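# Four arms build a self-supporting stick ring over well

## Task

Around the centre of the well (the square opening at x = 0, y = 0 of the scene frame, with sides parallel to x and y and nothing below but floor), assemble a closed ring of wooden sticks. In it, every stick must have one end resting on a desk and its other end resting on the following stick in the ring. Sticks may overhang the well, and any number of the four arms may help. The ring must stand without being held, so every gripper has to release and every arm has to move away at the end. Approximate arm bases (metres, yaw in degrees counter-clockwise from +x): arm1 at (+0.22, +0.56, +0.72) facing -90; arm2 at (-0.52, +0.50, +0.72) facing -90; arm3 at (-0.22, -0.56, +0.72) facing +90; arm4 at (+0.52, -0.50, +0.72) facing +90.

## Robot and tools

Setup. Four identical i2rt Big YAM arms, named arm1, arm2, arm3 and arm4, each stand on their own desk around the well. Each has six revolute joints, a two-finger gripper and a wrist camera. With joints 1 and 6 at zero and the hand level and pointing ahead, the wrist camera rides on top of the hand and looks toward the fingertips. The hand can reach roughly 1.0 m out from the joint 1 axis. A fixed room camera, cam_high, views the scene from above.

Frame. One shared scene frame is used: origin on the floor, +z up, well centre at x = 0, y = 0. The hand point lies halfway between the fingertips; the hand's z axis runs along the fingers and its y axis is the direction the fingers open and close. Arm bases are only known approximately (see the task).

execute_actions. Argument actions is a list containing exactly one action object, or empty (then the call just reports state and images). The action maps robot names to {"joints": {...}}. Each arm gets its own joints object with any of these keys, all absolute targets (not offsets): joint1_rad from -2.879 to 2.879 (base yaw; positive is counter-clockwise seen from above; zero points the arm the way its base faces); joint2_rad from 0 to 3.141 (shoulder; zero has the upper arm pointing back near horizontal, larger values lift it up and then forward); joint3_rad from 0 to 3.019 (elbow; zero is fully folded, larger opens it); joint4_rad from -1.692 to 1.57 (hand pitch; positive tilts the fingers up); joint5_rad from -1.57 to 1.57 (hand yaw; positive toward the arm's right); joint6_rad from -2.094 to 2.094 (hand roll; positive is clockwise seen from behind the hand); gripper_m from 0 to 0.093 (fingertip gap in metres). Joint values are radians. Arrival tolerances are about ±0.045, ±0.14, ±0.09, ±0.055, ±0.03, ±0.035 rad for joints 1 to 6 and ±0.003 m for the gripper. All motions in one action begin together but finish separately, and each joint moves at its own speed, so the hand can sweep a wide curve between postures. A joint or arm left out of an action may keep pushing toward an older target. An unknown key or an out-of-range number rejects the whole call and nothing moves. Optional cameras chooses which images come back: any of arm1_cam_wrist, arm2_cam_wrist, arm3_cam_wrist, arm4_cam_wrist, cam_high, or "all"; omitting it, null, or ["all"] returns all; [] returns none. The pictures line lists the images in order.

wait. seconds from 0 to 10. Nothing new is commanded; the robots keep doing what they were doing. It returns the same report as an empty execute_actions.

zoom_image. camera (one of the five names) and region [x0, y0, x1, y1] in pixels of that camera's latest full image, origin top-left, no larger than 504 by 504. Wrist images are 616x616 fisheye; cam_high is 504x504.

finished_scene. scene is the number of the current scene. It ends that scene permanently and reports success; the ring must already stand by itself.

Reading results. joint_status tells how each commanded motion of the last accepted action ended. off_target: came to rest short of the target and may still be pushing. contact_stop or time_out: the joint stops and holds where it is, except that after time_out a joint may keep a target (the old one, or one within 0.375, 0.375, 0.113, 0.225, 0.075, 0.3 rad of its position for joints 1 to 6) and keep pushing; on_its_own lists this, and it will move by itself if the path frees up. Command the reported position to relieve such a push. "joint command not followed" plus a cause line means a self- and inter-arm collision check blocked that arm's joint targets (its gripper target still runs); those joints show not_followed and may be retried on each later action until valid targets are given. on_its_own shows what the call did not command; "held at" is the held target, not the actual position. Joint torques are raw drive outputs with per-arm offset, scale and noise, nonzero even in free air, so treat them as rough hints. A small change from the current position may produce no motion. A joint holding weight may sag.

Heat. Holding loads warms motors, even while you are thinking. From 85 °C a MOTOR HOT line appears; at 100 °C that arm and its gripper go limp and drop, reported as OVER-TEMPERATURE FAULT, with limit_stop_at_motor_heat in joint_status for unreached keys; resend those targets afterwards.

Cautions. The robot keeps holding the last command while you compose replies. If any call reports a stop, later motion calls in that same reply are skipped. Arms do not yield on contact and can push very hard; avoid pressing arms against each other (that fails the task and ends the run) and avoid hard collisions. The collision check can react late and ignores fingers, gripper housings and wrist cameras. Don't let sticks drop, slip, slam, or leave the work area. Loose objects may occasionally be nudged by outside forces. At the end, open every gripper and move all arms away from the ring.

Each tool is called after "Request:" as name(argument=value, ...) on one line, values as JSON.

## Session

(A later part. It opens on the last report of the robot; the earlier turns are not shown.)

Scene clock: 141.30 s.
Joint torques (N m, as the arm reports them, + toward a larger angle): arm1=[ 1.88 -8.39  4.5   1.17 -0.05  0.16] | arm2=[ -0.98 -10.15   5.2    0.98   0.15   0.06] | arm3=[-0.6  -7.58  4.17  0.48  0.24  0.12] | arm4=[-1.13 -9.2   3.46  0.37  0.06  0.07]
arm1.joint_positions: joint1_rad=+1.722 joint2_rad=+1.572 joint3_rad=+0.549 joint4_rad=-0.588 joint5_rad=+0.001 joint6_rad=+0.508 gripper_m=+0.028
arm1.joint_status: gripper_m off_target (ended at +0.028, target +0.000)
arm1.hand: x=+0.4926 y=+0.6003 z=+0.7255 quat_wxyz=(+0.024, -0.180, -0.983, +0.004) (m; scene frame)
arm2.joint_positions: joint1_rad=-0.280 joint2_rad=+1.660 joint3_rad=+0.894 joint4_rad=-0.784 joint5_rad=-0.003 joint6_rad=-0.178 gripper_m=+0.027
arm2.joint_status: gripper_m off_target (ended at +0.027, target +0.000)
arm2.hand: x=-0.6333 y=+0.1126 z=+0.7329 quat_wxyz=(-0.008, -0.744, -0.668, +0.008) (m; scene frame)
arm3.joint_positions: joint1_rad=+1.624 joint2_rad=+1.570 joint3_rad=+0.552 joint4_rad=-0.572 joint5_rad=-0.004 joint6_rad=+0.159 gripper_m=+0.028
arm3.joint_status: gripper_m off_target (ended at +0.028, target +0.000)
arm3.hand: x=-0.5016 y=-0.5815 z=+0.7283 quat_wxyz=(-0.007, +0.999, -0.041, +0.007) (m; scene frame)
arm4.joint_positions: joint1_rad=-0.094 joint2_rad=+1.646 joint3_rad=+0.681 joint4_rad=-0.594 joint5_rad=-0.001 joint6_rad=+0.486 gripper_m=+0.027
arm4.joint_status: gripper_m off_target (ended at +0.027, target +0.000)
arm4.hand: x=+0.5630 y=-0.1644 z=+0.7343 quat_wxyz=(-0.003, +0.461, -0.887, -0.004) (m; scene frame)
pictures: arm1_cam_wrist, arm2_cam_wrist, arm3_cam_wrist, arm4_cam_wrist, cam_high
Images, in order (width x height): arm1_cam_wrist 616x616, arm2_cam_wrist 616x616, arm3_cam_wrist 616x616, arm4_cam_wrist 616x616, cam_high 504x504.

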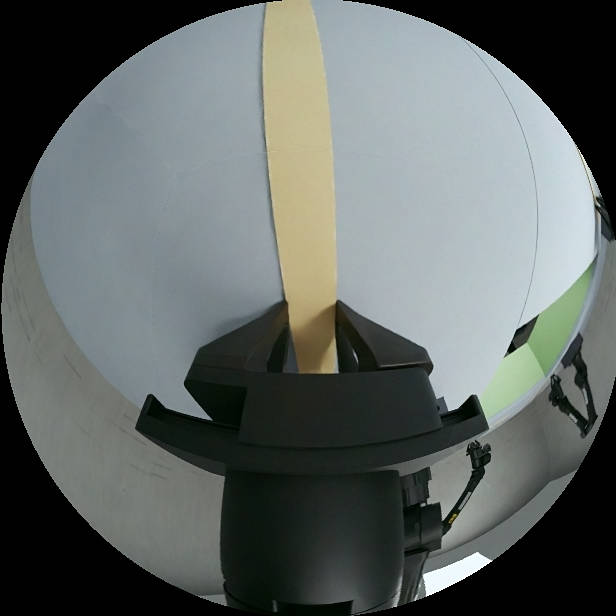

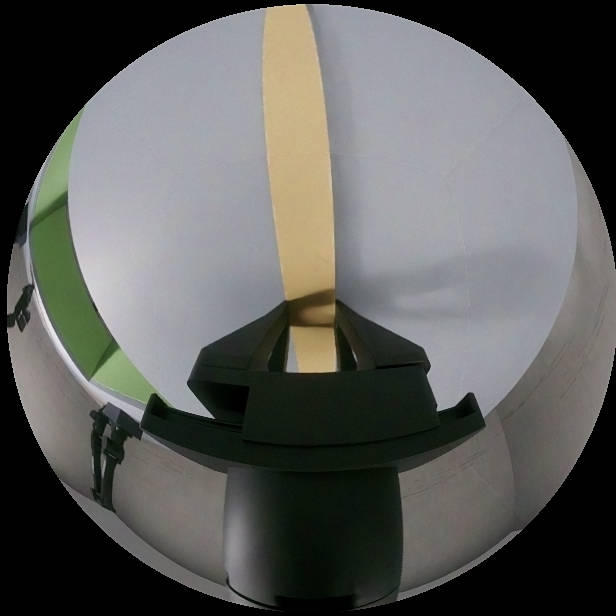

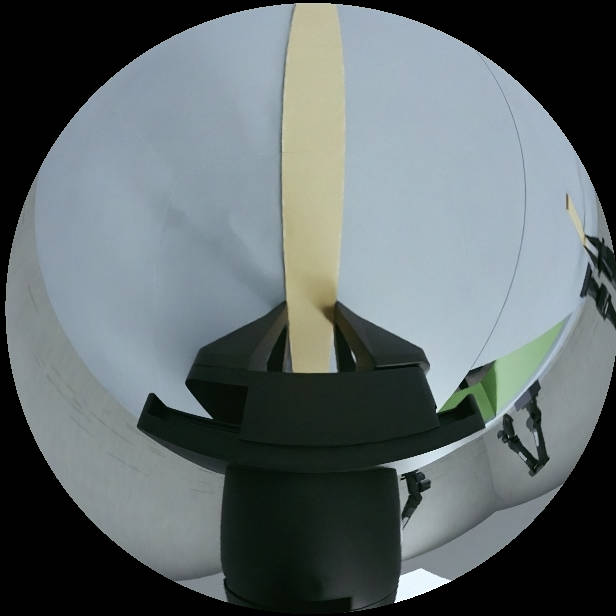

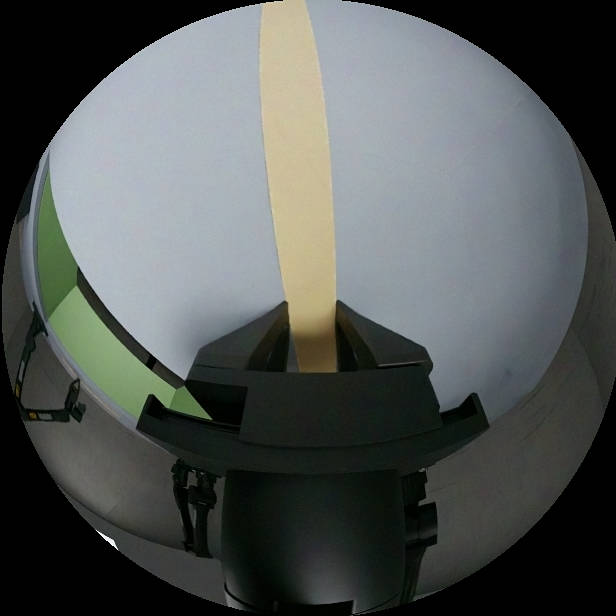

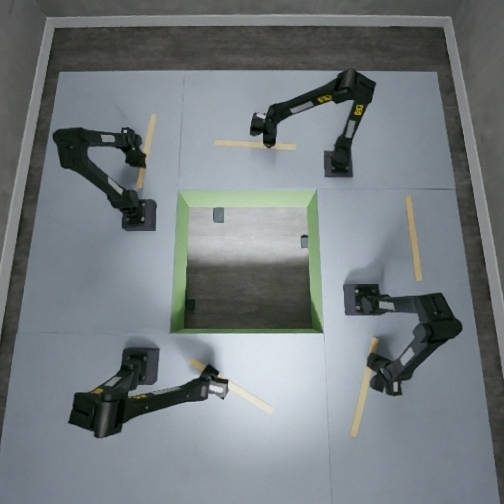

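Request:
execute_actions(actions=[{"arm1":{"joints":{"joint2_rad":1.3,"joint3_rad":0.75,"joint4_rad":-1.02}},"arm2":{"joints":{"joint2_rad":1.45,"joint3_rad":1.0,"joint4_rad":-1.12}},"arm3":{"joints":{"joint2_rad":1.3,"joint3_rad":0.75,"joint4_rad":-1.02}},"arm4":{"joints":{"joint2_rad":1.4,"joint3_rad":0.83,"joint4_rad":-1.0}}}])

Scene clock: 146.50 s.
Joint torques (N m, as the arm reports them, + toward a larger angle): arm1=[ 1.75 -6.73  8.26 -0.09 -0.05  0.16] | arm2=[-1.17 -9.17 10.94  0.02  0.13  0.03] | arm3=[-0.78 -6.74  8.41 -0.17  0.17  0.09] | arm4=[-1.13 -9.59  9.03 -0.14  0.04  0.05]
arm1.joint_positions: joint1_rad=+1.722 joint2_rad=+1.281 joint3_rad=+0.744 joint4_rad=-1.003 joint5_rad=+0.001 joint6_rad=+0.508 gripper_m=+0.028
arm1.joint_status: all done
arm1.hand: x=+0.5287 y=+0.6043 z=+0.8594 quat_wxyz=(-0.009, -0.180, -0.984, -0.007) (m; scene frame)
arm2.joint_positions: joint1_rad=-0.280 joint2_rad=+1.430 joint3_rad=+0.980 joint4_rad=-1.108 joint5_rad=-0.002 joint6_rad=-0.178 gripper_m=+0.027
arm2.joint_status: all done
arm2.hand: x=-0.6279 y=+0.1326 z=+0.8449 quat_wxyz=(-0.005, -0.744, -0.668, +0.005) (m; scene frame)
arm3.joint_positions: joint1_rad=+1.624 joint2_rad=+1.296 joint3_rad=+0.740 joint4_rad=-1.012 joint5_rad=-0.002 joint6_rad=+0.159 gripper_m=+0.028
arm3.joint_status: all done
arm3.hand: x=-0.5253 y=-0.5851 z=+0.8560 quat_wxyz=(-0.006, +0.999, -0.040, -0.004) (m; scene frame)
arm4.joint_positions: joint1_rad=-0.094 joint2_rad=+1.390 joint3_rad=+0.819 joint4_rad=-0.991 joint5_rad=-0.001 joint6_rad=+0.486 gripper_m=+0.027
arm4.joint_status: all done
arm4.hand: x=+0.5635 y=-0.1587 z=+0.8539 quat_wxyz=(-0.002, +0.461, -0.887, -0.002) (m; scene frame)
pictures: arm1_cam_wrist, arm2_cam_wrist, arm3_cam_wrist, arm4_cam_wrist, cam_high
Images, in order (width x height): arm1_cam_wrist 616x616, arm2_cam_wrist 616x616, arm3_cam_wrist 616x616, arm4_cam_wrist 616x616, cam_high 504x504.

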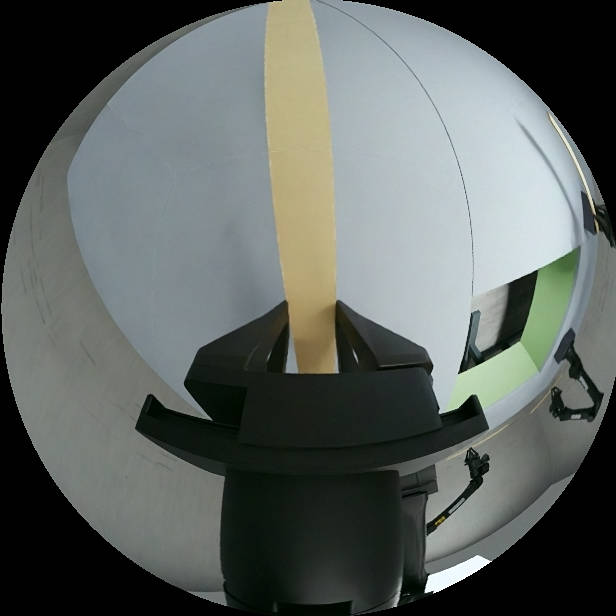

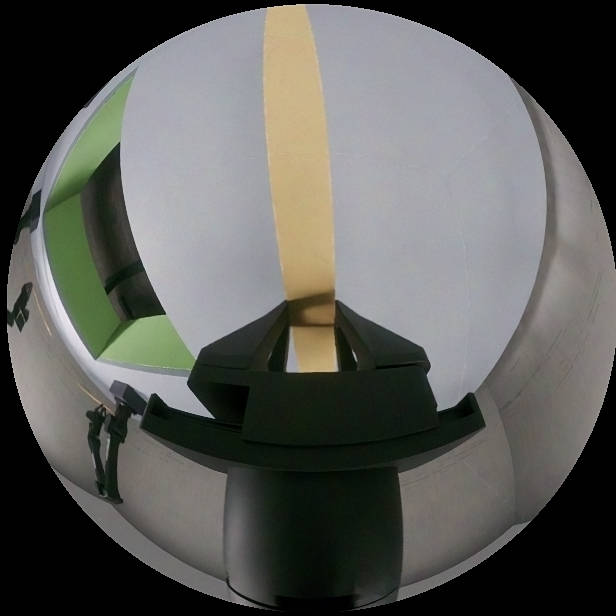

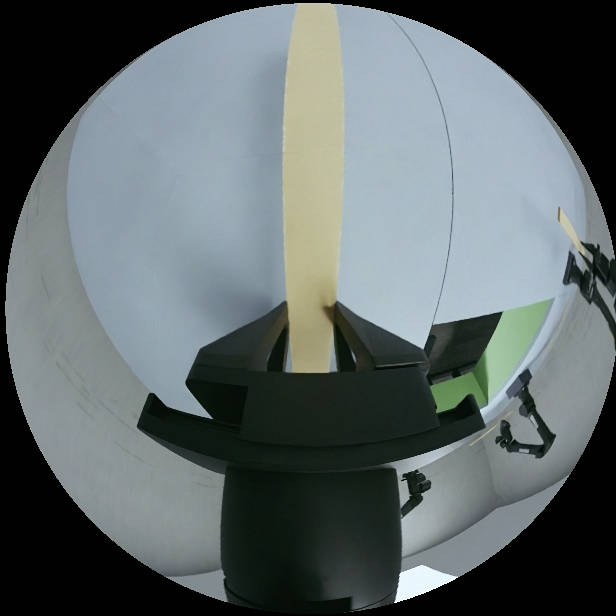

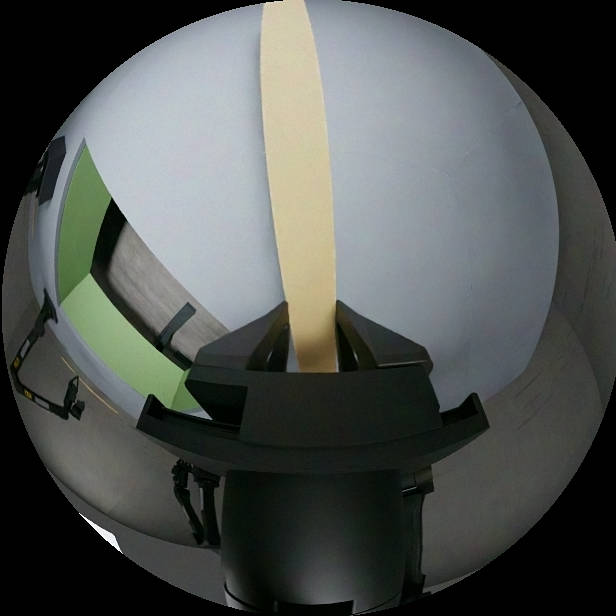

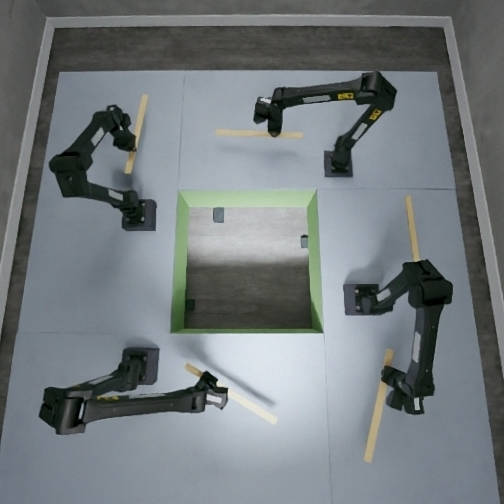

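Request:
execute_actions(actions=[{"arm1":{"joints":{"joint6_rad":-1.3,"joint2_rad":1.15,"joint3_rad":0.75,"joint4_rad":-1.17}},"arm3":{"joints":{"joint6_rad":-1.3,"joint2_rad":1.15,"joint3_rad":0.75,"joint4_rad":-1.17}},"arm2":{"joints":{"joint1_rad":0.425,"joint2_rad":1.829,"joint3_rad":1.329,"joint4_rad":-1.013,"joint5_rad":-0.116,"joint6_rad":-1.112}},"arm4":{"joints":{"joint1_rad":0.356,"joint2_rad":1.798,"joint3_rad":1.161,"joint4_rad":-0.884,"joint5_rad":-0.12,"joint6_rad":-1.18}}}], cameras=["cam_high"])

Scene clock: 178.77 s.
Joint torques (N m, as the arm reports them, + toward a larger angle): arm1=[ 1.83 -6.06  8.75 -0.18 -0.21 -0.11] | arm2=[ -1.05 -16.72  11.22   0.51  -0.08  -0.05] | arm3=[-0.54 -4.2   9.07 -0.28  0.   -0.07] | arm4=[ -1.58 -16.83   9.72   0.19  -0.16  -0.04]
arm1.joint_positions: joint1_rad=+1.722 joint2_rad=+1.145 joint3_rad=+0.744 joint4_rad=-1.154 joint5_rad=+0.001 joint6_rad=-1.286 gripper_m=+0.028
arm1.joint_status: all done
arm1.hand: x=+0.4978 y=+0.5994 z=+0.8967 quat_wxyz=(-0.005, +0.656, -0.755, -0.001) (m; scene frame)
arm2.joint_positions: joint1_rad=+0.424 joint2_rad=+1.821 joint3_rad=+1.302 joint4_rad=-1.014 joint5_rad=-0.116 joint6_rad=-1.105 gripper_m=+0.027
arm2.joint_status: all done
arm2.hand: x=-0.2895 y=+0.0313 z=+0.7889 quat_wxyz=(-0.061, -0.022, -0.998, -0.007) (m; scene frame)
arm3.joint_positions: joint1_rad=+1.624 joint2_rad=+1.142 joint3_rad=+0.740 joint4_rad=-1.161 joint5_rad=+0.000 joint6_rad=-1.291 gripper_m=+0.028
arm3.joint_status: all done
arm3.hand: x=-0.4952 y=-0.5830 z=+0.8977 quat_wxyz=(-0.009, +0.775, +0.632, +0.000) (m; scene frame)
arm4.joint_positions: joint1_rad=+0.358 joint2_rad=+1.798 joint3_rad=+1.134 joint4_rad=-0.885 joint5_rad=-0.120 joint6_rad=-1.171 gripper_m=+0.027
arm4.joint_status: all done
arm4.hand: x=+0.3472 y=-0.0521 z=+0.7946 quat_wxyz=(+0.012, +0.998, -0.036, -0.059) (m; scene frame)
pictures: cam_high
Images, in order (width x height): cam_high 504x504.

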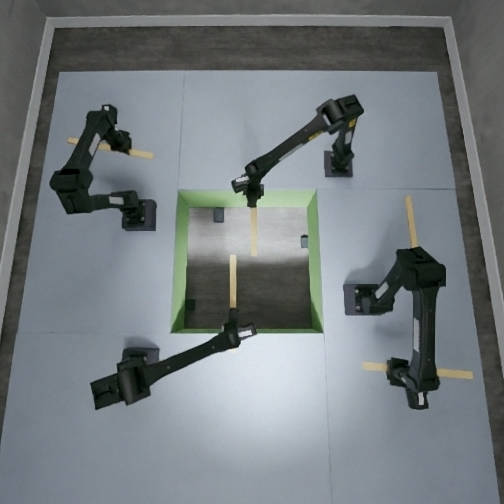

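Request:
execute_actions(actions=[{"arm1":{"joints":{"joint1_rad":-0.76,"joint6_rad":-0.716,"joint5_rad":-0.085,"joint4_rad":-1.07}},"arm3":{"joints":{"joint1_rad":-0.752,"joint6_rad":-0.707,"joint5_rad":-0.085,"joint4_rad":-1.07}}}], cameras=[])

Request:
execute_actions(actions=[{"arm1":{"joints":{"joint2_rad":1.228,"joint3_rad":0.52,"joint4_rad":-0.751}},"arm3":{"joints":{"joint2_rad":1.232,"joint3_rad":0.525,"joint4_rad":-0.751}}}])

Scene clock: 187.57 s.
Joint torques (N m, as the arm reports them, + toward a larger angle): arm1=[ 0.63 -5.89  9.75  1.29 -0.25  0.21] | arm2=[ -1.11 -16.89  11.25   0.48  -0.06   0.06] | arm3=[-0.61 -5.09 10.22  0.84 -0.18  0.14] | arm4=[ -1.86 -16.76   9.68   0.33  -0.14   0.04]
arm1.joint_positions: joint1_rad=-0.752 joint2_rad=+1.145 joint3_rad=+0.732 joint4_rad=-1.084 joint5_rad=-0.084 joint6_rad=-0.730 gripper_m=+0.028
arm1.joint_status: all done
arm1.hand: x=+0.0250 y=+0.3352 z=+0.8962 quat_wxyz=(-0.037, -0.715, -0.697, +0.036) (m; scene frame)
arm2.joint_positions: joint1_rad=+0.427 joint2_rad=+1.821 joint3_rad=+1.302 joint4_rad=-1.015 joint5_rad=-0.117 joint6_rad=-1.117 gripper_m=+0.027
arm2.joint_status: not commanded
arm2.hand: x=-0.2881 y=+0.0320 z=+0.7889 quat_wxyz=(-0.061, -0.014, -0.998, -0.007) (m; scene frame)
arm3.joint_positions: joint1_rad=-0.751 joint2_rad=+1.147 joint3_rad=+0.725 joint4_rad=-1.082 joint5_rad=-0.082 joint6_rad=-0.717 gripper_m=+0.028
arm3.joint_status: all done
arm3.hand: x=-0.0322 y=-0.3337 z=+0.8941 quat_wxyz=(-0.035, +0.703, -0.708, -0.050) (m; scene frame)
arm4.joint_positions: joint1_rad=+0.362 joint2_rad=+1.798 joint3_rad=+1.134 joint4_rad=-0.888 joint5_rad=-0.120 joint6_rad=-1.184 gripper_m=+0.027
arm4.joint_status: not commanded
arm4.hand: x=+0.3460 y=-0.0534 z=+0.7946 quat_wxyz=(+0.013, +0.998, -0.028, -0.058) (m; scene frame)
pictures: none
No camera images: the call's "cameras" was empty. Leave "cameras" out to get every camera's image.

Scene clock: 188.63 s.
Joint torques (N m, as the arm reports them, + toward a larger angle): arm1=[ 0.67 -5.73  8.15  1.62 -0.25  0.19] | arm2=[ -1.31 -16.84  11.28   0.6   -0.07   0.07] | arm3=[-0.64 -5.3   8.38  0.99 -0.19  0.13] | arm4=[ -1.91 -16.7    9.76   0.2   -0.15   0.04]
arm1.joint_positions: joint1_rad=-0.752 joint2_rad=+1.225 joint3_rad=+0.505 joint4_rad=-0.774 joint5_rad=-0.084 joint6_rad=-0.729 gripper_m=+0.028
arm1.joint_status: all done
arm1.hand: x=+0.0462 y=+0.3592 z=+0.8039 quat_wxyz=(-0.037, -0.715, -0.697, +0.037) (m; scene frame)
arm2.joint_positions: joint1_rad=+0.427 joint2_rad=+1.821 joint3_rad=+1.302 joint4_rad=-1.015 joint5_rad=-0.117 joint6_rad=-1.117 gripper_m=+0.027
arm2.joint_status: not commanded
arm2.hand: x=-0.2881 y=+0.0320 z=+0.7889 quat_wxyz=(-0.061, -0.014, -0.998, -0.007) (m; scene frame)
arm3.joint_positions: joint1_rad=-0.751 joint2_rad=+1.240 joint3_rad=+0.505 joint4_rad=-0.765 joint5_rad=-0.082 joint6_rad=-0.715 gripper_m=+0.028
arm3.joint_status: all done
arm3.hand: x=-0.0520 y=-0.3541 z=+0.8013 quat_wxyz=(-0.036, +0.703, -0.709, -0.050) (m; scene frame)
arm4.joint_positions: joint1_rad=+0.362 joint2_rad=+1.798 joint3_rad=+1.134 joint4_rad=-0.888 joint5_rad=-0.120 joint6_rad=-1.184 gripper_m=+0.027
arm4.joint_status: not commanded
arm4.hand: x=+0.3460 y=-0.0534 z=+0.7946 quat_wxyz=(+0.013, +0.998, -0.028, -0.058) (m; scene frame)
pictures: arm1_cam_wrist, arm2_cam_wrist, arm3_cam_wrist, arm4_cam_wrist, cam_high
Images, in order (width x height): arm1_cam_wrist 616x616, arm2_cam_wrist 616x616, arm3_cam_wrist 616x616, arm4_cam_wrist 616x616, cam_high 504x504.

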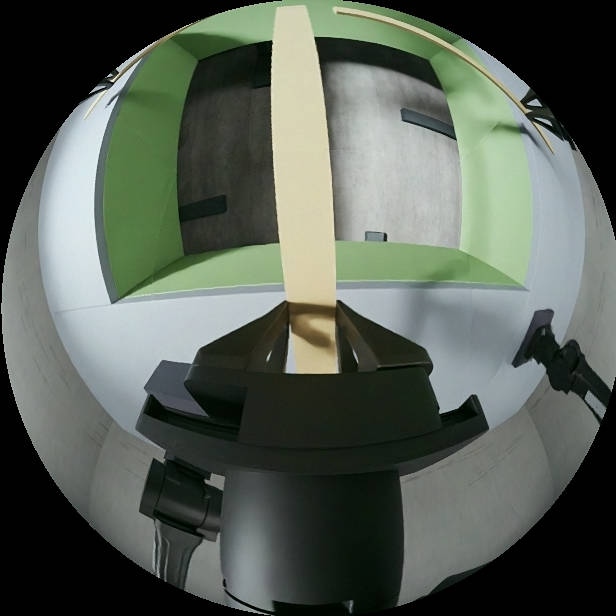

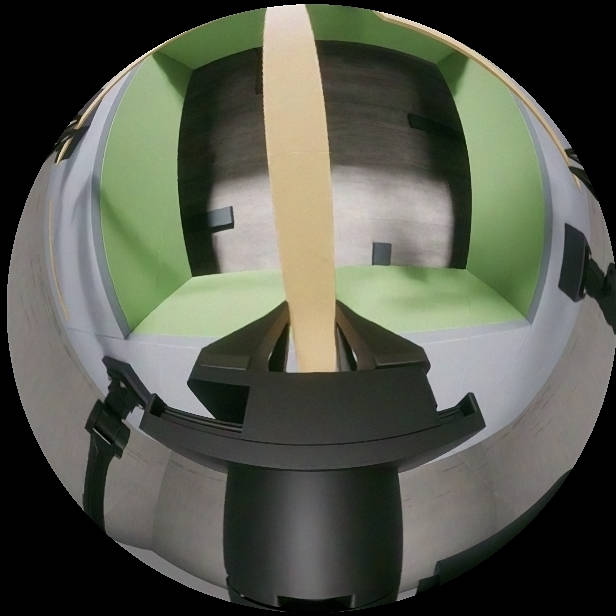

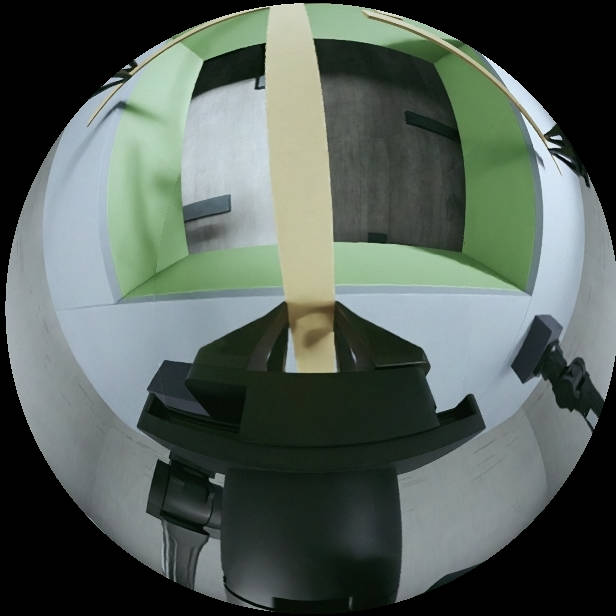

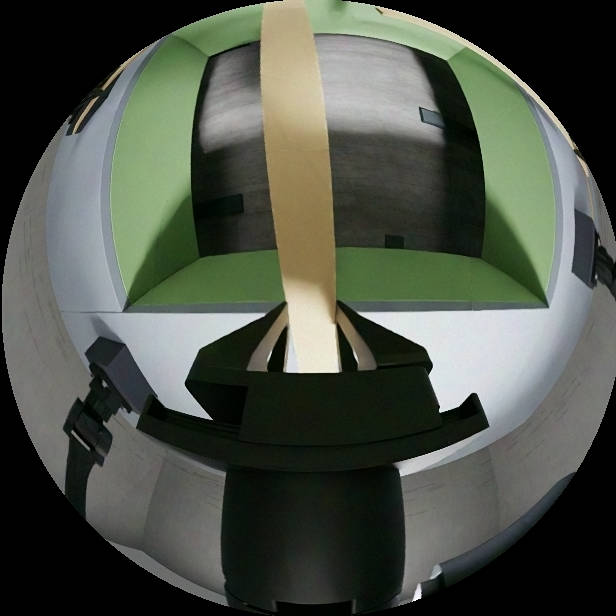

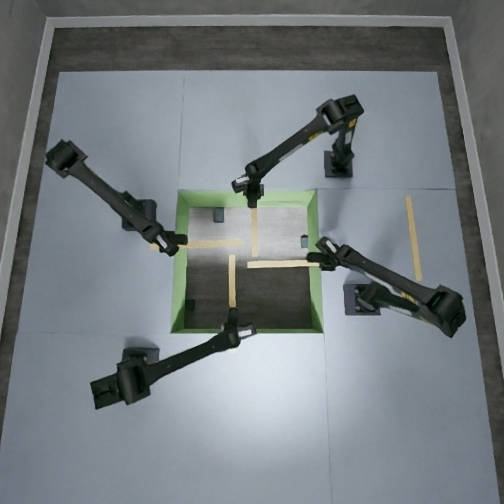

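Request:
zoom_image(camera="cam_high", region=[140,150,360,370])

Region (140, 150, 360, 370) of cam_high's 504x504 image, scaled by 2.291, with more detail than that image has.

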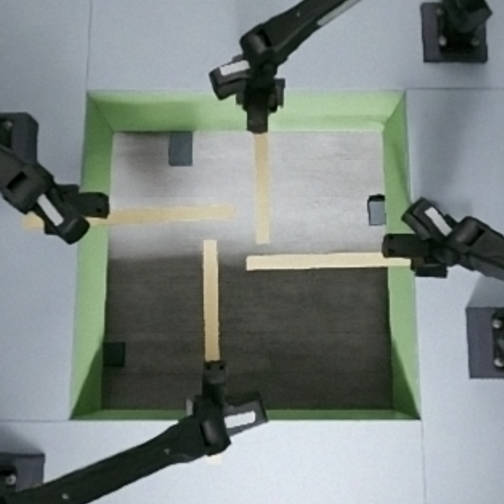

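Request:
execute_actions(actions=[{"arm1":{"joints":{"joint4_rad":-0.695,"joint5_rad":-0.148,"joint6_rad":-0.68}},"arm3":{"joints":{"joint4_rad":-0.69,"joint5_rad":-0.148,"joint6_rad":-0.665}},"arm2":{"joints":{"joint4_rad":-0.965,"joint5_rad":-0.19,"joint6_rad":-1.11}},"arm4":{"joints":{"joint4_rad":-0.84,"joint5_rad":-0.195,"joint6_rad":-1.13}}}], cameras=["cam_high"])

Request:
zoom_image(camera="cam_high", region=[140,150,360,370])

Scene clock: 227.20 s.
Joint torques (N m, as the arm reports them, + toward a larger angle): arm1=[ 0.7  -5.8   8.25  1.81 -0.47  0.21] | arm2=[ -1.28 -16.9   11.34   1.1   -0.25   0.09] | arm3=[-0.74 -5.56  8.55  1.14 -0.28  0.15] | arm4=[ -1.9  -16.87   9.86   0.63  -0.37   0.07]
arm1.joint_positions: joint1_rad=-0.752 joint2_rad=+1.225 joint3_rad=+0.505 joint4_rad=-0.719 joint5_rad=-0.142 joint6_rad=-0.694 gripper_m=+0.028
arm1.joint_status: all done
arm1.hand: x=+0.0443 y=+0.3427 z=+0.8063 quat_wxyz=(-0.068, -0.723, -0.685, +0.062) (m; scene frame)
arm2.joint_positions: joint1_rad=+0.427 joint2_rad=+1.821 joint3_rad=+1.302 joint4_rad=-0.979 joint5_rad=-0.186 joint6_rad=-1.117 gripper_m=+0.027
arm2.joint_status: all done
arm2.hand: x=-0.2738 y=+0.0290 z=+0.7912 quat_wxyz=(-0.100, -0.012, -0.995, -0.006) (m; scene frame)
arm3.joint_positions: joint1_rad=-0.751 joint2_rad=+1.240 joint3_rad=+0.505 joint4_rad=-0.705 joint5_rad=-0.144 joint6_rad=-0.675 gripper_m=+0.028
arm3.joint_status: all done
arm3.hand: x=-0.0502 y=-0.3361 z=+0.8043 quat_wxyz=(-0.063, +0.688, -0.718, -0.084) (m; scene frame)
arm4.joint_positions: joint1_rad=+0.362 joint2_rad=+1.798 joint3_rad=+1.134 joint4_rad=-0.853 joint5_rad=-0.191 joint6_rad=-1.138 gripper_m=+0.027
arm4.joint_status: all done
arm4.hand: x=+0.3319 y=-0.0493 z=+0.7967 quat_wxyz=(+0.012, +0.994, -0.049, -0.097) (m; scene frame)
pictures: cam_high
Images, in order (width x height): cam_high 504x504.

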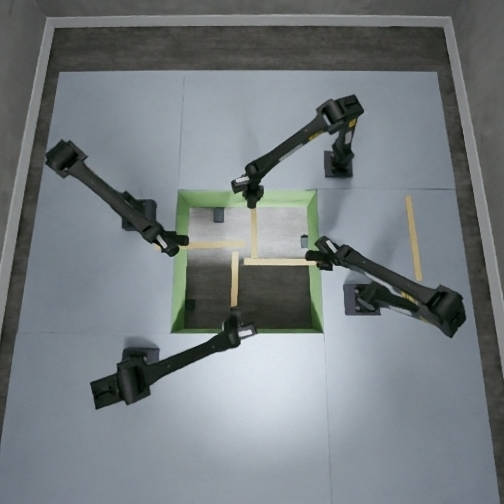

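Region (140, 150, 360, 370) of cam_high's 504x504 image, scaled by 2.291, with more detail than that image has.

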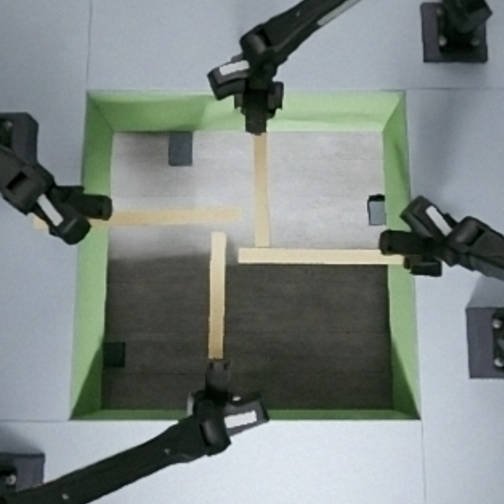

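Request:
execute_actions(actions=[{"arm1":{"joints":{"joint2_rad":1.275,"joint3_rad":0.472,"joint4_rad":-0.635}},"arm3":{"joints":{"joint2_rad":1.288,"joint3_rad":0.472,"joint4_rad":-0.625}}}], cameras=["arm1_cam_wrist","arm4_cam_wrist"])

Scene clock: 240.10 s.
Joint torques (N m, as the arm reports them, + toward a larger angle): arm1=[ 0.71 -5.18  7.01  1.81 -0.45  0.19] | arm2=[ -1.41 -16.72  11.26   1.1   -0.24   0.1 ] | arm3=[-0.49 -5.27  7.23  1.12 -0.24  0.12] | arm4=[ -2.07 -16.5    9.84   0.72  -0.36   0.09]
arm1.joint_positions: joint1_rad=-0.752 joint2_rad=+1.264 joint3_rad=+0.467 joint4_rad=-0.659 joint5_rad=-0.143 joint6_rad=-0.693 gripper_m=+0.028
arm1.joint_status: all done
arm1.hand: x=+0.0505 y=+0.3494 z=+0.7869 quat_wxyz=(-0.068, -0.724, -0.684, +0.054) (m; scene frame)
arm2.joint_positions: joint1_rad=+0.427 joint2_rad=+1.821 joint3_rad=+1.302 joint4_rad=-0.979 joint5_rad=-0.186 joint6_rad=-1.117 gripper_m=+0.027
arm2.joint_status: not commanded
arm2.hand: x=-0.2738 y=+0.0290 z=+0.7912 quat_wxyz=(-0.100, -0.012, -0.995, -0.006) (m; scene frame)
arm3.joint_positions: joint1_rad=-0.751 joint2_rad=+1.288 joint3_rad=+0.464 joint4_rad=-0.639 joint5_rad=-0.145 joint6_rad=-0.674 gripper_m=+0.028
arm3.joint_status: all done
arm3.hand: x=-0.0579 y=-0.3442 z=+0.7817 quat_wxyz=(-0.051, +0.688, -0.719, -0.084) (m; scene frame)
arm4.joint_positions: joint1_rad=+0.362 joint2_rad=+1.798 joint3_rad=+1.134 joint4_rad=-0.853 joint5_rad=-0.191 joint6_rad=-1.137 gripper_m=+0.027
arm4.joint_status: not commanded
arm4.hand: x=+0.3319 y=-0.0493 z=+0.7967 quat_wxyz=(+0.012, +0.994, -0.049, -0.097) (m; scene frame)
pictures: arm1_cam_wrist, arm4_cam_wrist
Images, in order (width x height): arm1_cam_wrist 616x616, arm4_cam_wrist 616x616.

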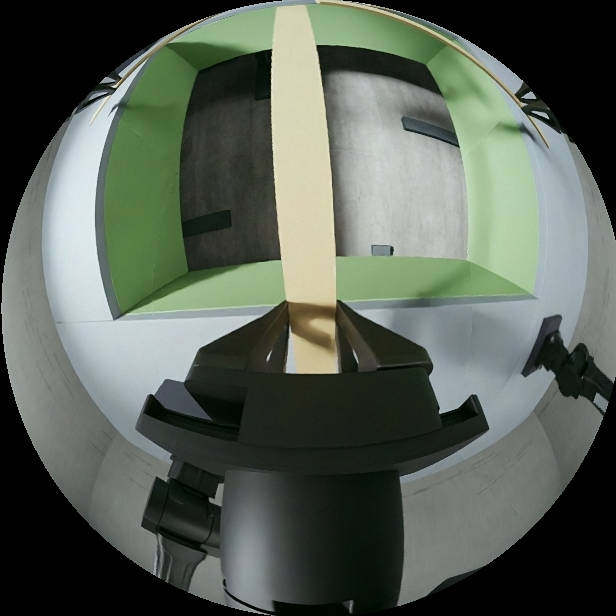

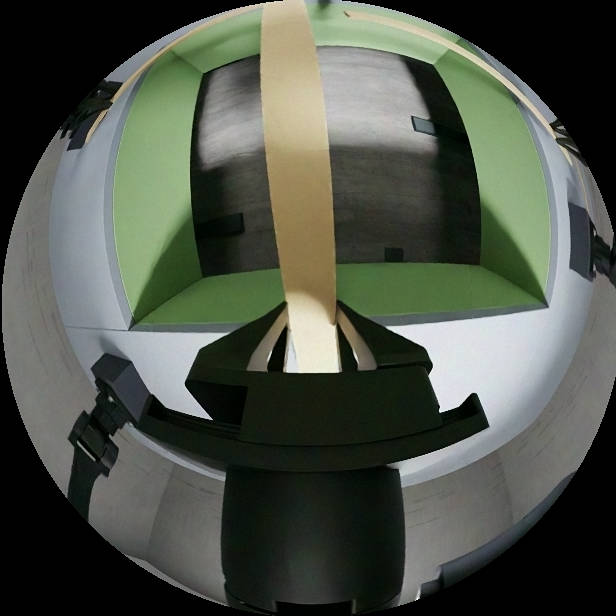

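Request:
execute_actions(actions=[{"arm2":{"joints":{"joint1_rad":0.487,"joint6_rad":-1.05,"joint2_rad":1.85,"joint3_rad":1.36,"joint4_rad":-0.995}},"arm4":{"joints":{"joint1_rad":0.465,"joint6_rad":-1.03,"joint2_rad":1.853,"joint3_rad":1.195,"joint4_rad":-0.835}}}], cameras=["cam_high"])

Request:
zoom_image(camera="cam_high", region=[140,150,360,370])

Scene clock: 250.40 s.
Joint torques (N m, as the arm reports them, + toward a larger angle): arm1=[ 0.63 -5.17  7.01  1.81 -0.46  0.2 ] | arm2=[ -1.9  -15.24  12.56   0.12  -0.19   0.09] | arm3=[-0.6  -5.05  7.09  1.08 -0.26  0.12] | arm4=[ -1.84 -16.59  10.49   0.45  -0.27   0.05]
arm1.joint_positions: joint1_rad=-0.752 joint2_rad=+1.264 joint3_rad=+0.467 joint4_rad=-0.659 joint5_rad=-0.143 joint6_rad=-0.693 gripper_m=+0.028
arm1.joint_status: not commanded
arm1.hand: x=+0.0505 y=+0.3494 z=+0.7869 quat_wxyz=(-0.068, -0.724, -0.684, +0.054) (m; scene frame)
arm2.joint_positions: joint1_rad=+0.493 joint2_rad=+1.822 joint3_rad=+1.319 joint4_rad=-0.983 joint5_rad=-0.188 joint6_rad=-1.057 gripper_m=+0.027
arm2.joint_status: all done
arm2.hand: x=-0.2398 y=+0.0407 z=+0.7970 quat_wxyz=(-0.103, -0.008, -0.995, -0.007) (m; scene frame)
arm3.joint_positions: joint1_rad=-0.751 joint2_rad=+1.288 joint3_rad=+0.464 joint4_rad=-0.639 joint5_rad=-0.145 joint6_rad=-0.674 gripper_m=+0.028
arm3.joint_status: not commanded
arm3.hand: x=-0.0579 y=-0.3442 z=+0.7817 quat_wxyz=(-0.051, +0.688, -0.719, -0.084) (m; scene frame)
arm4.joint_positions: joint1_rad=+0.470 joint2_rad=+1.844 joint3_rad=+1.159 joint4_rad=-0.844 joint5_rad=-0.193 joint6_rad=-1.038 gripper_m=+0.027
arm4.joint_status: all done
arm4.hand: x=+0.2807 y=-0.0653 z=+0.7831 quat_wxyz=(+0.028, +0.994, -0.046, -0.094) (m; scene frame)
pictures: cam_high
Images, in order (width x height): cam_high 504x504.

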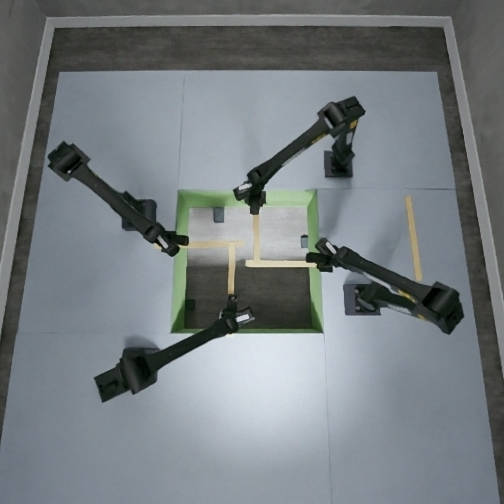

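Region (140, 150, 360, 370) of cam_high's 504x504 image, scaled by 2.291, with more detail than that image has.

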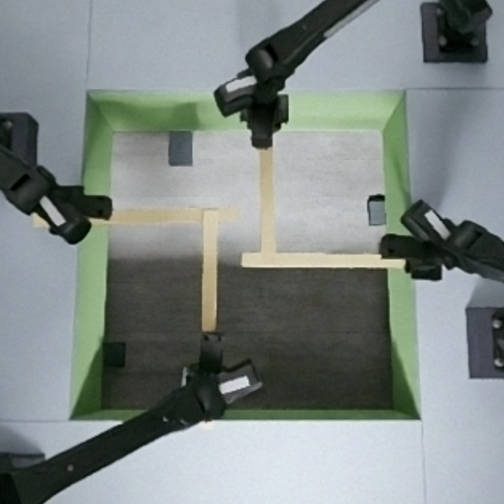

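Request:
execute_actions(actions=[{"arm2":{"joints":{"joint1_rad":0.48,"joint6_rad":-1.065,"joint2_rad":1.878,"joint3_rad":1.39}},"arm4":{"joints":{"joint1_rad":0.45,"joint6_rad":-1.045,"joint2_rad":1.89,"joint3_rad":1.245,"joint4_rad":-0.865}}}], cameras=["cam_high"])

Request:
zoom_image(camera="cam_high", region=[140,150,360,370])

Scene clock: 259.67 s.
Joint torques (N m, as the arm reports them, + toward a larger angle): arm1=[ 0.6  -5.05  6.96  1.78 -0.46  0.2 ] | arm2=[ -1.76 -15.72  12.6    0.22  -0.19  -0.06] | arm3=[-0.6  -5.09  7.18  1.08 -0.26  0.12] | arm4=[ -1.73 -16.53  10.69  -0.16  -0.29  -0.07]
arm1.joint_positions: joint1_rad=-0.752 joint2_rad=+1.264 joint3_rad=+0.467 joint4_rad=-0.659 joint5_rad=-0.143 joint6_rad=-0.693 gripper_m=+0.028
arm1.joint_status: not commanded
arm1.hand: x=+0.0505 y=+0.3494 z=+0.7869 quat_wxyz=(-0.068, -0.724, -0.684, +0.054) (m; scene frame)
arm2.joint_positions: joint1_rad=+0.488 joint2_rad=+1.850 joint3_rad=+1.349 joint4_rad=-0.985 joint5_rad=-0.188 joint6_rad=-1.058 gripper_m=+0.027
arm2.joint_status: all done
arm2.hand: x=-0.2376 y=+0.0305 z=+0.7929 quat_wxyz=(-0.103, -0.010, -0.995, -0.007) (m; scene frame)
arm3.joint_positions: joint1_rad=-0.751 joint2_rad=+1.288 joint3_rad=+0.464 joint4_rad=-0.639 joint5_rad=-0.145 joint6_rad=-0.674 gripper_m=+0.028
arm3.joint_status: not commanded
arm3.hand: x=-0.0579 y=-0.3442 z=+0.7817 quat_wxyz=(-0.051, +0.688, -0.719, -0.084) (m; scene frame)
arm4.joint_positions: joint1_rad=+0.454 joint2_rad=+1.877 joint3_rad=+1.207 joint4_rad=-0.855 joint5_rad=-0.193 joint6_rad=-1.037 gripper_m=+0.027
arm4.joint_status: all done
arm4.hand: x=+0.2812 y=-0.0471 z=+0.7816 quat_wxyz=(+0.025, +0.994, -0.054, -0.095) (m; scene frame)
pictures: cam_high
Images, in order (width x height): cam_high 504x504.

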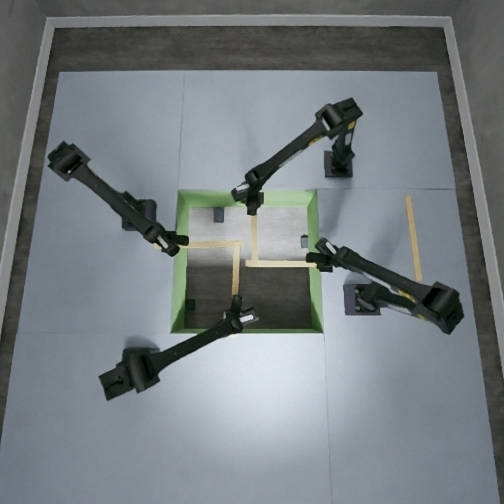

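Region (140, 150, 360, 370) of cam_high's 504x504 image, scaled by 2.291, with more detail than that image has.

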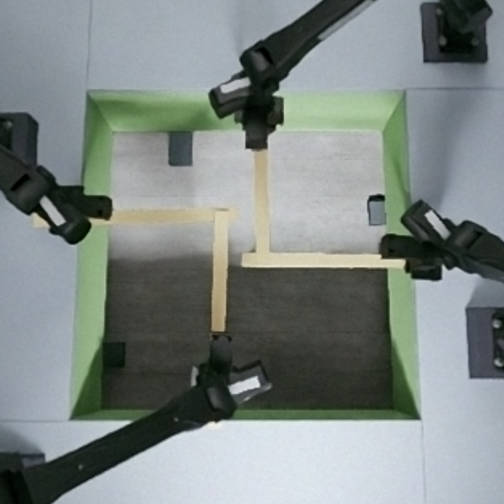

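Request:
zoom_image(camera="cam_high", region=[215,225,275,285])

Request:
zoom_image(camera="arm2_cam_wrist", region=[200,0,440,120])

Region (215, 225, 275, 285) of cam_high's 504x504 image, scaled by 8.400, with more detail than that image has.

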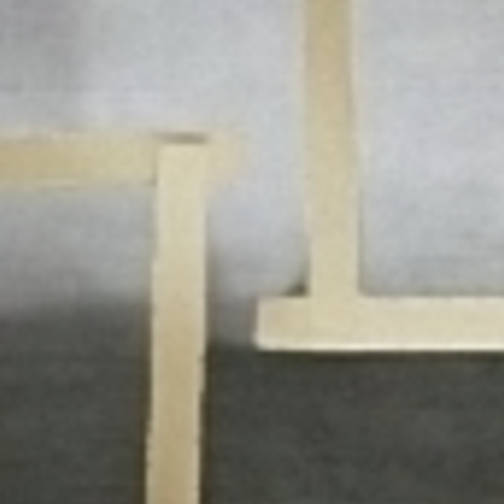

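This scene's latest camera images include none from arm2_cam_wrist. They are from: cam_high. Call execute_actions without "cameras", or with arm2_cam_wrist in "cameras", to get its image.

Request:
execute_actions(actions=[{"arm1":{"joints":{"joint1_rad":-0.645,"joint6_rad":-0.575,"joint2_rad":1.39,"joint3_rad":0.582,"joint4_rad":-0.612,"joint5_rad":-0.125}},"arm3":{"joints":{"joint1_rad":-0.63,"joint6_rad":-0.545,"joint2_rad":1.43,"joint3_rad":0.602,"joint4_rad":-0.592,"joint5_rad":-0.127}}}])

Request:
zoom_image(camera="cam_high", region=[200,210,290,300])

Scene clock: 274.03 s.
Joint torques (N m, as the arm reports them, + toward a larger angle): arm1=[ 1.53 -7.41  8.55  1.62 -0.16  0.2 ] | arm2=[ -1.76 -15.4   12.55   0.45  -0.02   0.25] | arm3=[-0.22 -8.33  9.2   1.14 -0.24  0.3 ] | arm4=[ -1.62 -16.96  10.81  -0.28  -0.28  -0.08]
arm1.joint_positions: joint1_rad=-0.650 joint2_rad=+1.382 joint3_rad=+0.553 joint4_rad=-0.631 joint5_rad=-0.126 joint6_rad=-0.589 gripper_m=+0.028
arm1.joint_status: all done
arm1.hand: x=+0.0491 y=+0.3074 z=+0.7806 quat_wxyz=(-0.065, -0.725, -0.684, +0.045) (m; scene frame)
arm2.joint_positions: joint1_rad=+0.490 joint2_rad=+1.850 joint3_rad=+1.349 joint4_rad=-0.993 joint5_rad=-0.193 joint6_rad=-1.087 gripper_m=+0.027
arm2.joint_status: not commanded
arm2.hand: x=-0.2368 y=+0.0332 z=+0.7929 quat_wxyz=(-0.104, +0.005, -0.995, -0.010) (m; scene frame)
arm3.joint_positions: joint1_rad=-0.633 joint2_rad=+1.436 joint3_rad=+0.560 joint4_rad=-0.610 joint5_rad=-0.122 joint6_rad=-0.569 gripper_m=+0.028
arm3.joint_status: all done
arm3.hand: x=-0.0602 y=-0.2989 z=+0.7702 quat_wxyz=(-0.033, +0.692, -0.717, -0.075) (m; scene frame)
arm4.joint_positions: joint1_rad=+0.454 joint2_rad=+1.877 joint3_rad=+1.207 joint4_rad=-0.855 joint5_rad=-0.193 joint6_rad=-1.037 gripper_m=+0.027
arm4.joint_status: not commanded
arm4.hand: x=+0.2812 y=-0.0471 z=+0.7816 quat_wxyz=(+0.025, +0.994, -0.054, -0.095) (m; scene frame)
pictures: arm1_cam_wrist, arm2_cam_wrist, arm3_cam_wrist, arm4_cam_wrist, cam_high
Images, in order (width x height): arm1_cam_wrist 616x616, arm2_cam_wrist 616x616, arm3_cam_wrist 616x616, arm4_cam_wrist 616x616, cam_high 504x504.

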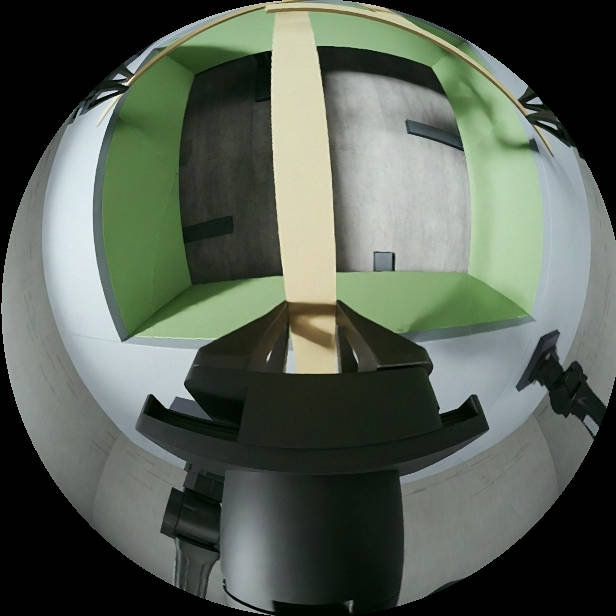

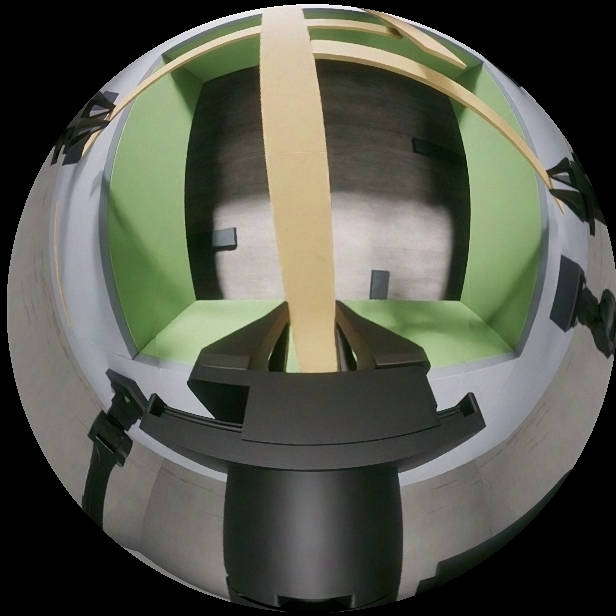

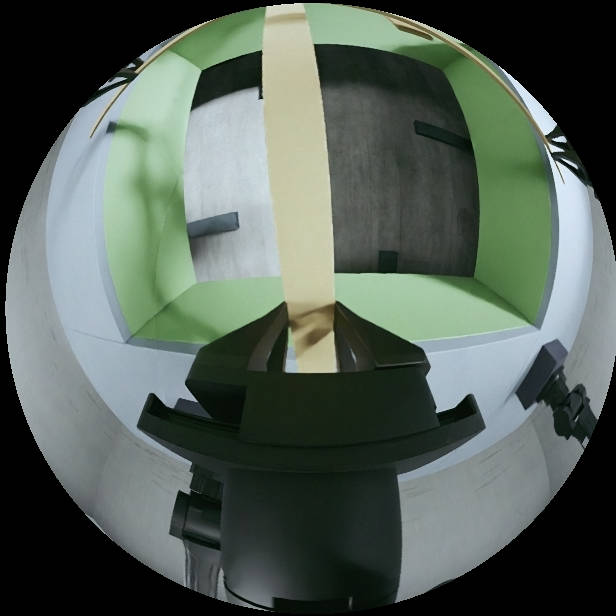

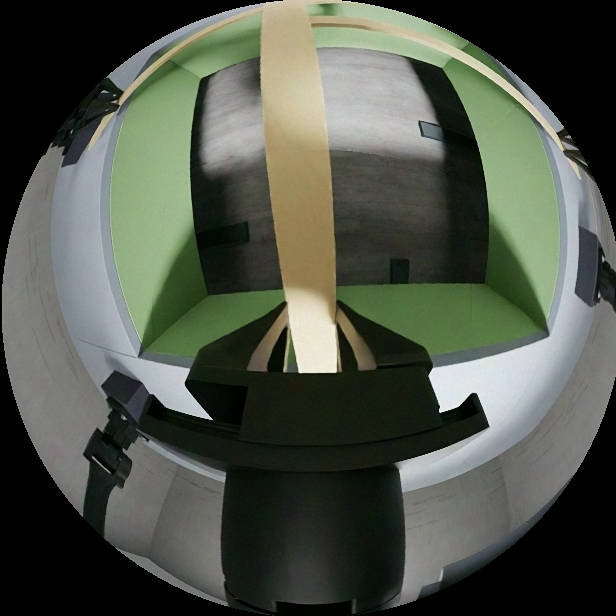

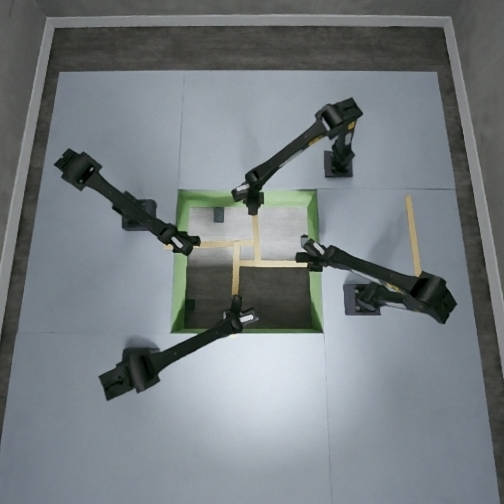

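Region (200, 210, 290, 300) of cam_high's 504x504 image, scaled by 5.600, with more detail than that image has.

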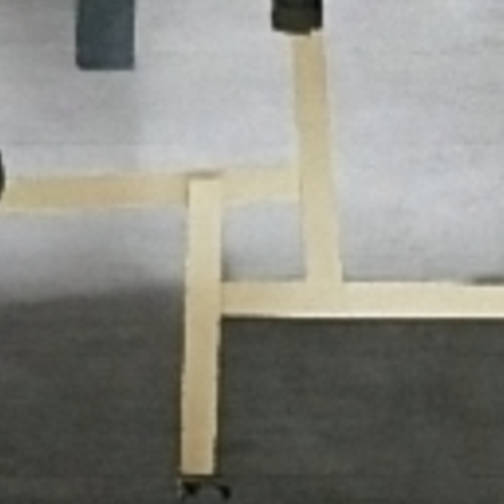

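Request:
execute_actions(actions=[{"arm1":{"joints":{"joint1_rad":-0.72,"joint6_rad":-0.67,"joint2_rad":1.29,"joint3_rad":0.55,"joint4_rad":-0.62}},"arm3":{"joints":{"joint1_rad":-0.72,"joint6_rad":-0.65,"joint2_rad":1.31,"joint3_rad":0.56,"joint4_rad":-0.60}}}], cameras=["cam_high"])

Request:
zoom_image(camera="cam_high", region=[200,210,290,300])

Scene clock: 282.93 s.
Joint torques (N m, as the arm reports them, + toward a larger angle): arm1=[ 0.65 -7.87  7.3   1.42 -0.2  -0.12] | arm2=[ -1.76 -15.7   12.52   0.49  -0.09   0.11] | arm3=[-0.63 -6.24  7.52  1.11 -0.18 -0.08] | arm4=[ -1.88 -16.82  10.7   -0.15  -0.22  -0.06]
arm1.joint_positions: joint1_rad=-0.714 joint2_rad=+1.296 joint3_rad=+0.547 joint4_rad=-0.631 joint5_rad=-0.125 joint6_rad=-0.651 gripper_m=+0.028
arm1.joint_status: all done
arm1.hand: x=+0.0282 y=+0.3125 z=+0.8035 quat_wxyz=(-0.065, -0.722, -0.683, +0.089) (m; scene frame)
arm2.joint_positions: joint1_rad=+0.489 joint2_rad=+1.850 joint3_rad=+1.349 joint4_rad=-0.993 joint5_rad=-0.191 joint6_rad=-1.072 gripper_m=+0.027
arm2.joint_status: not commanded
arm2.hand: x=-0.2378 y=+0.0326 z=+0.7928 quat_wxyz=(-0.103, -0.003, -0.995, -0.010) (m; scene frame)
arm3.joint_positions: joint1_rad=-0.721 joint2_rad=+1.308 joint3_rad=+0.554 joint4_rad=-0.610 joint5_rad=-0.124 joint6_rad=-0.640 gripper_m=+0.028
arm3.joint_status: all done
arm3.hand: x=-0.0291 y=-0.3033 z=+0.8051 quat_wxyz=(-0.099, +0.686, -0.717, -0.080) (m; scene frame)
arm4.joint_positions: joint1_rad=+0.454 joint2_rad=+1.877 joint3_rad=+1.207 joint4_rad=-0.855 joint5_rad=-0.195 joint6_rad=-1.038 gripper_m=+0.027
arm4.joint_status: not commanded
arm4.hand: x=+0.2810 y=-0.0473 z=+0.7817 quat_wxyz=(+0.026, +0.994, -0.053, -0.096) (m; scene frame)
pictures: cam_high
Images, in order (width x height): cam_high 504x504.

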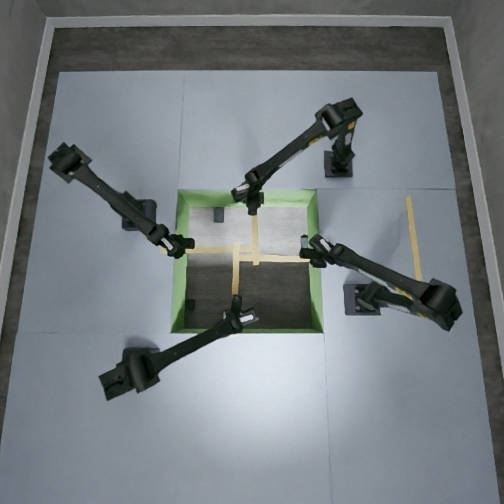

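Region (200, 210, 290, 300) of cam_high's 504x504 image, scaled by 5.600, with more detail than that image has.

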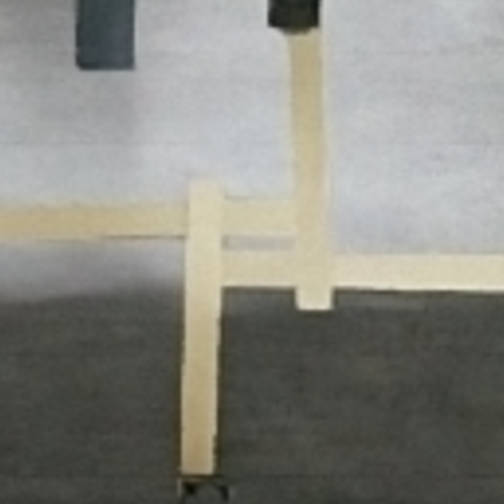

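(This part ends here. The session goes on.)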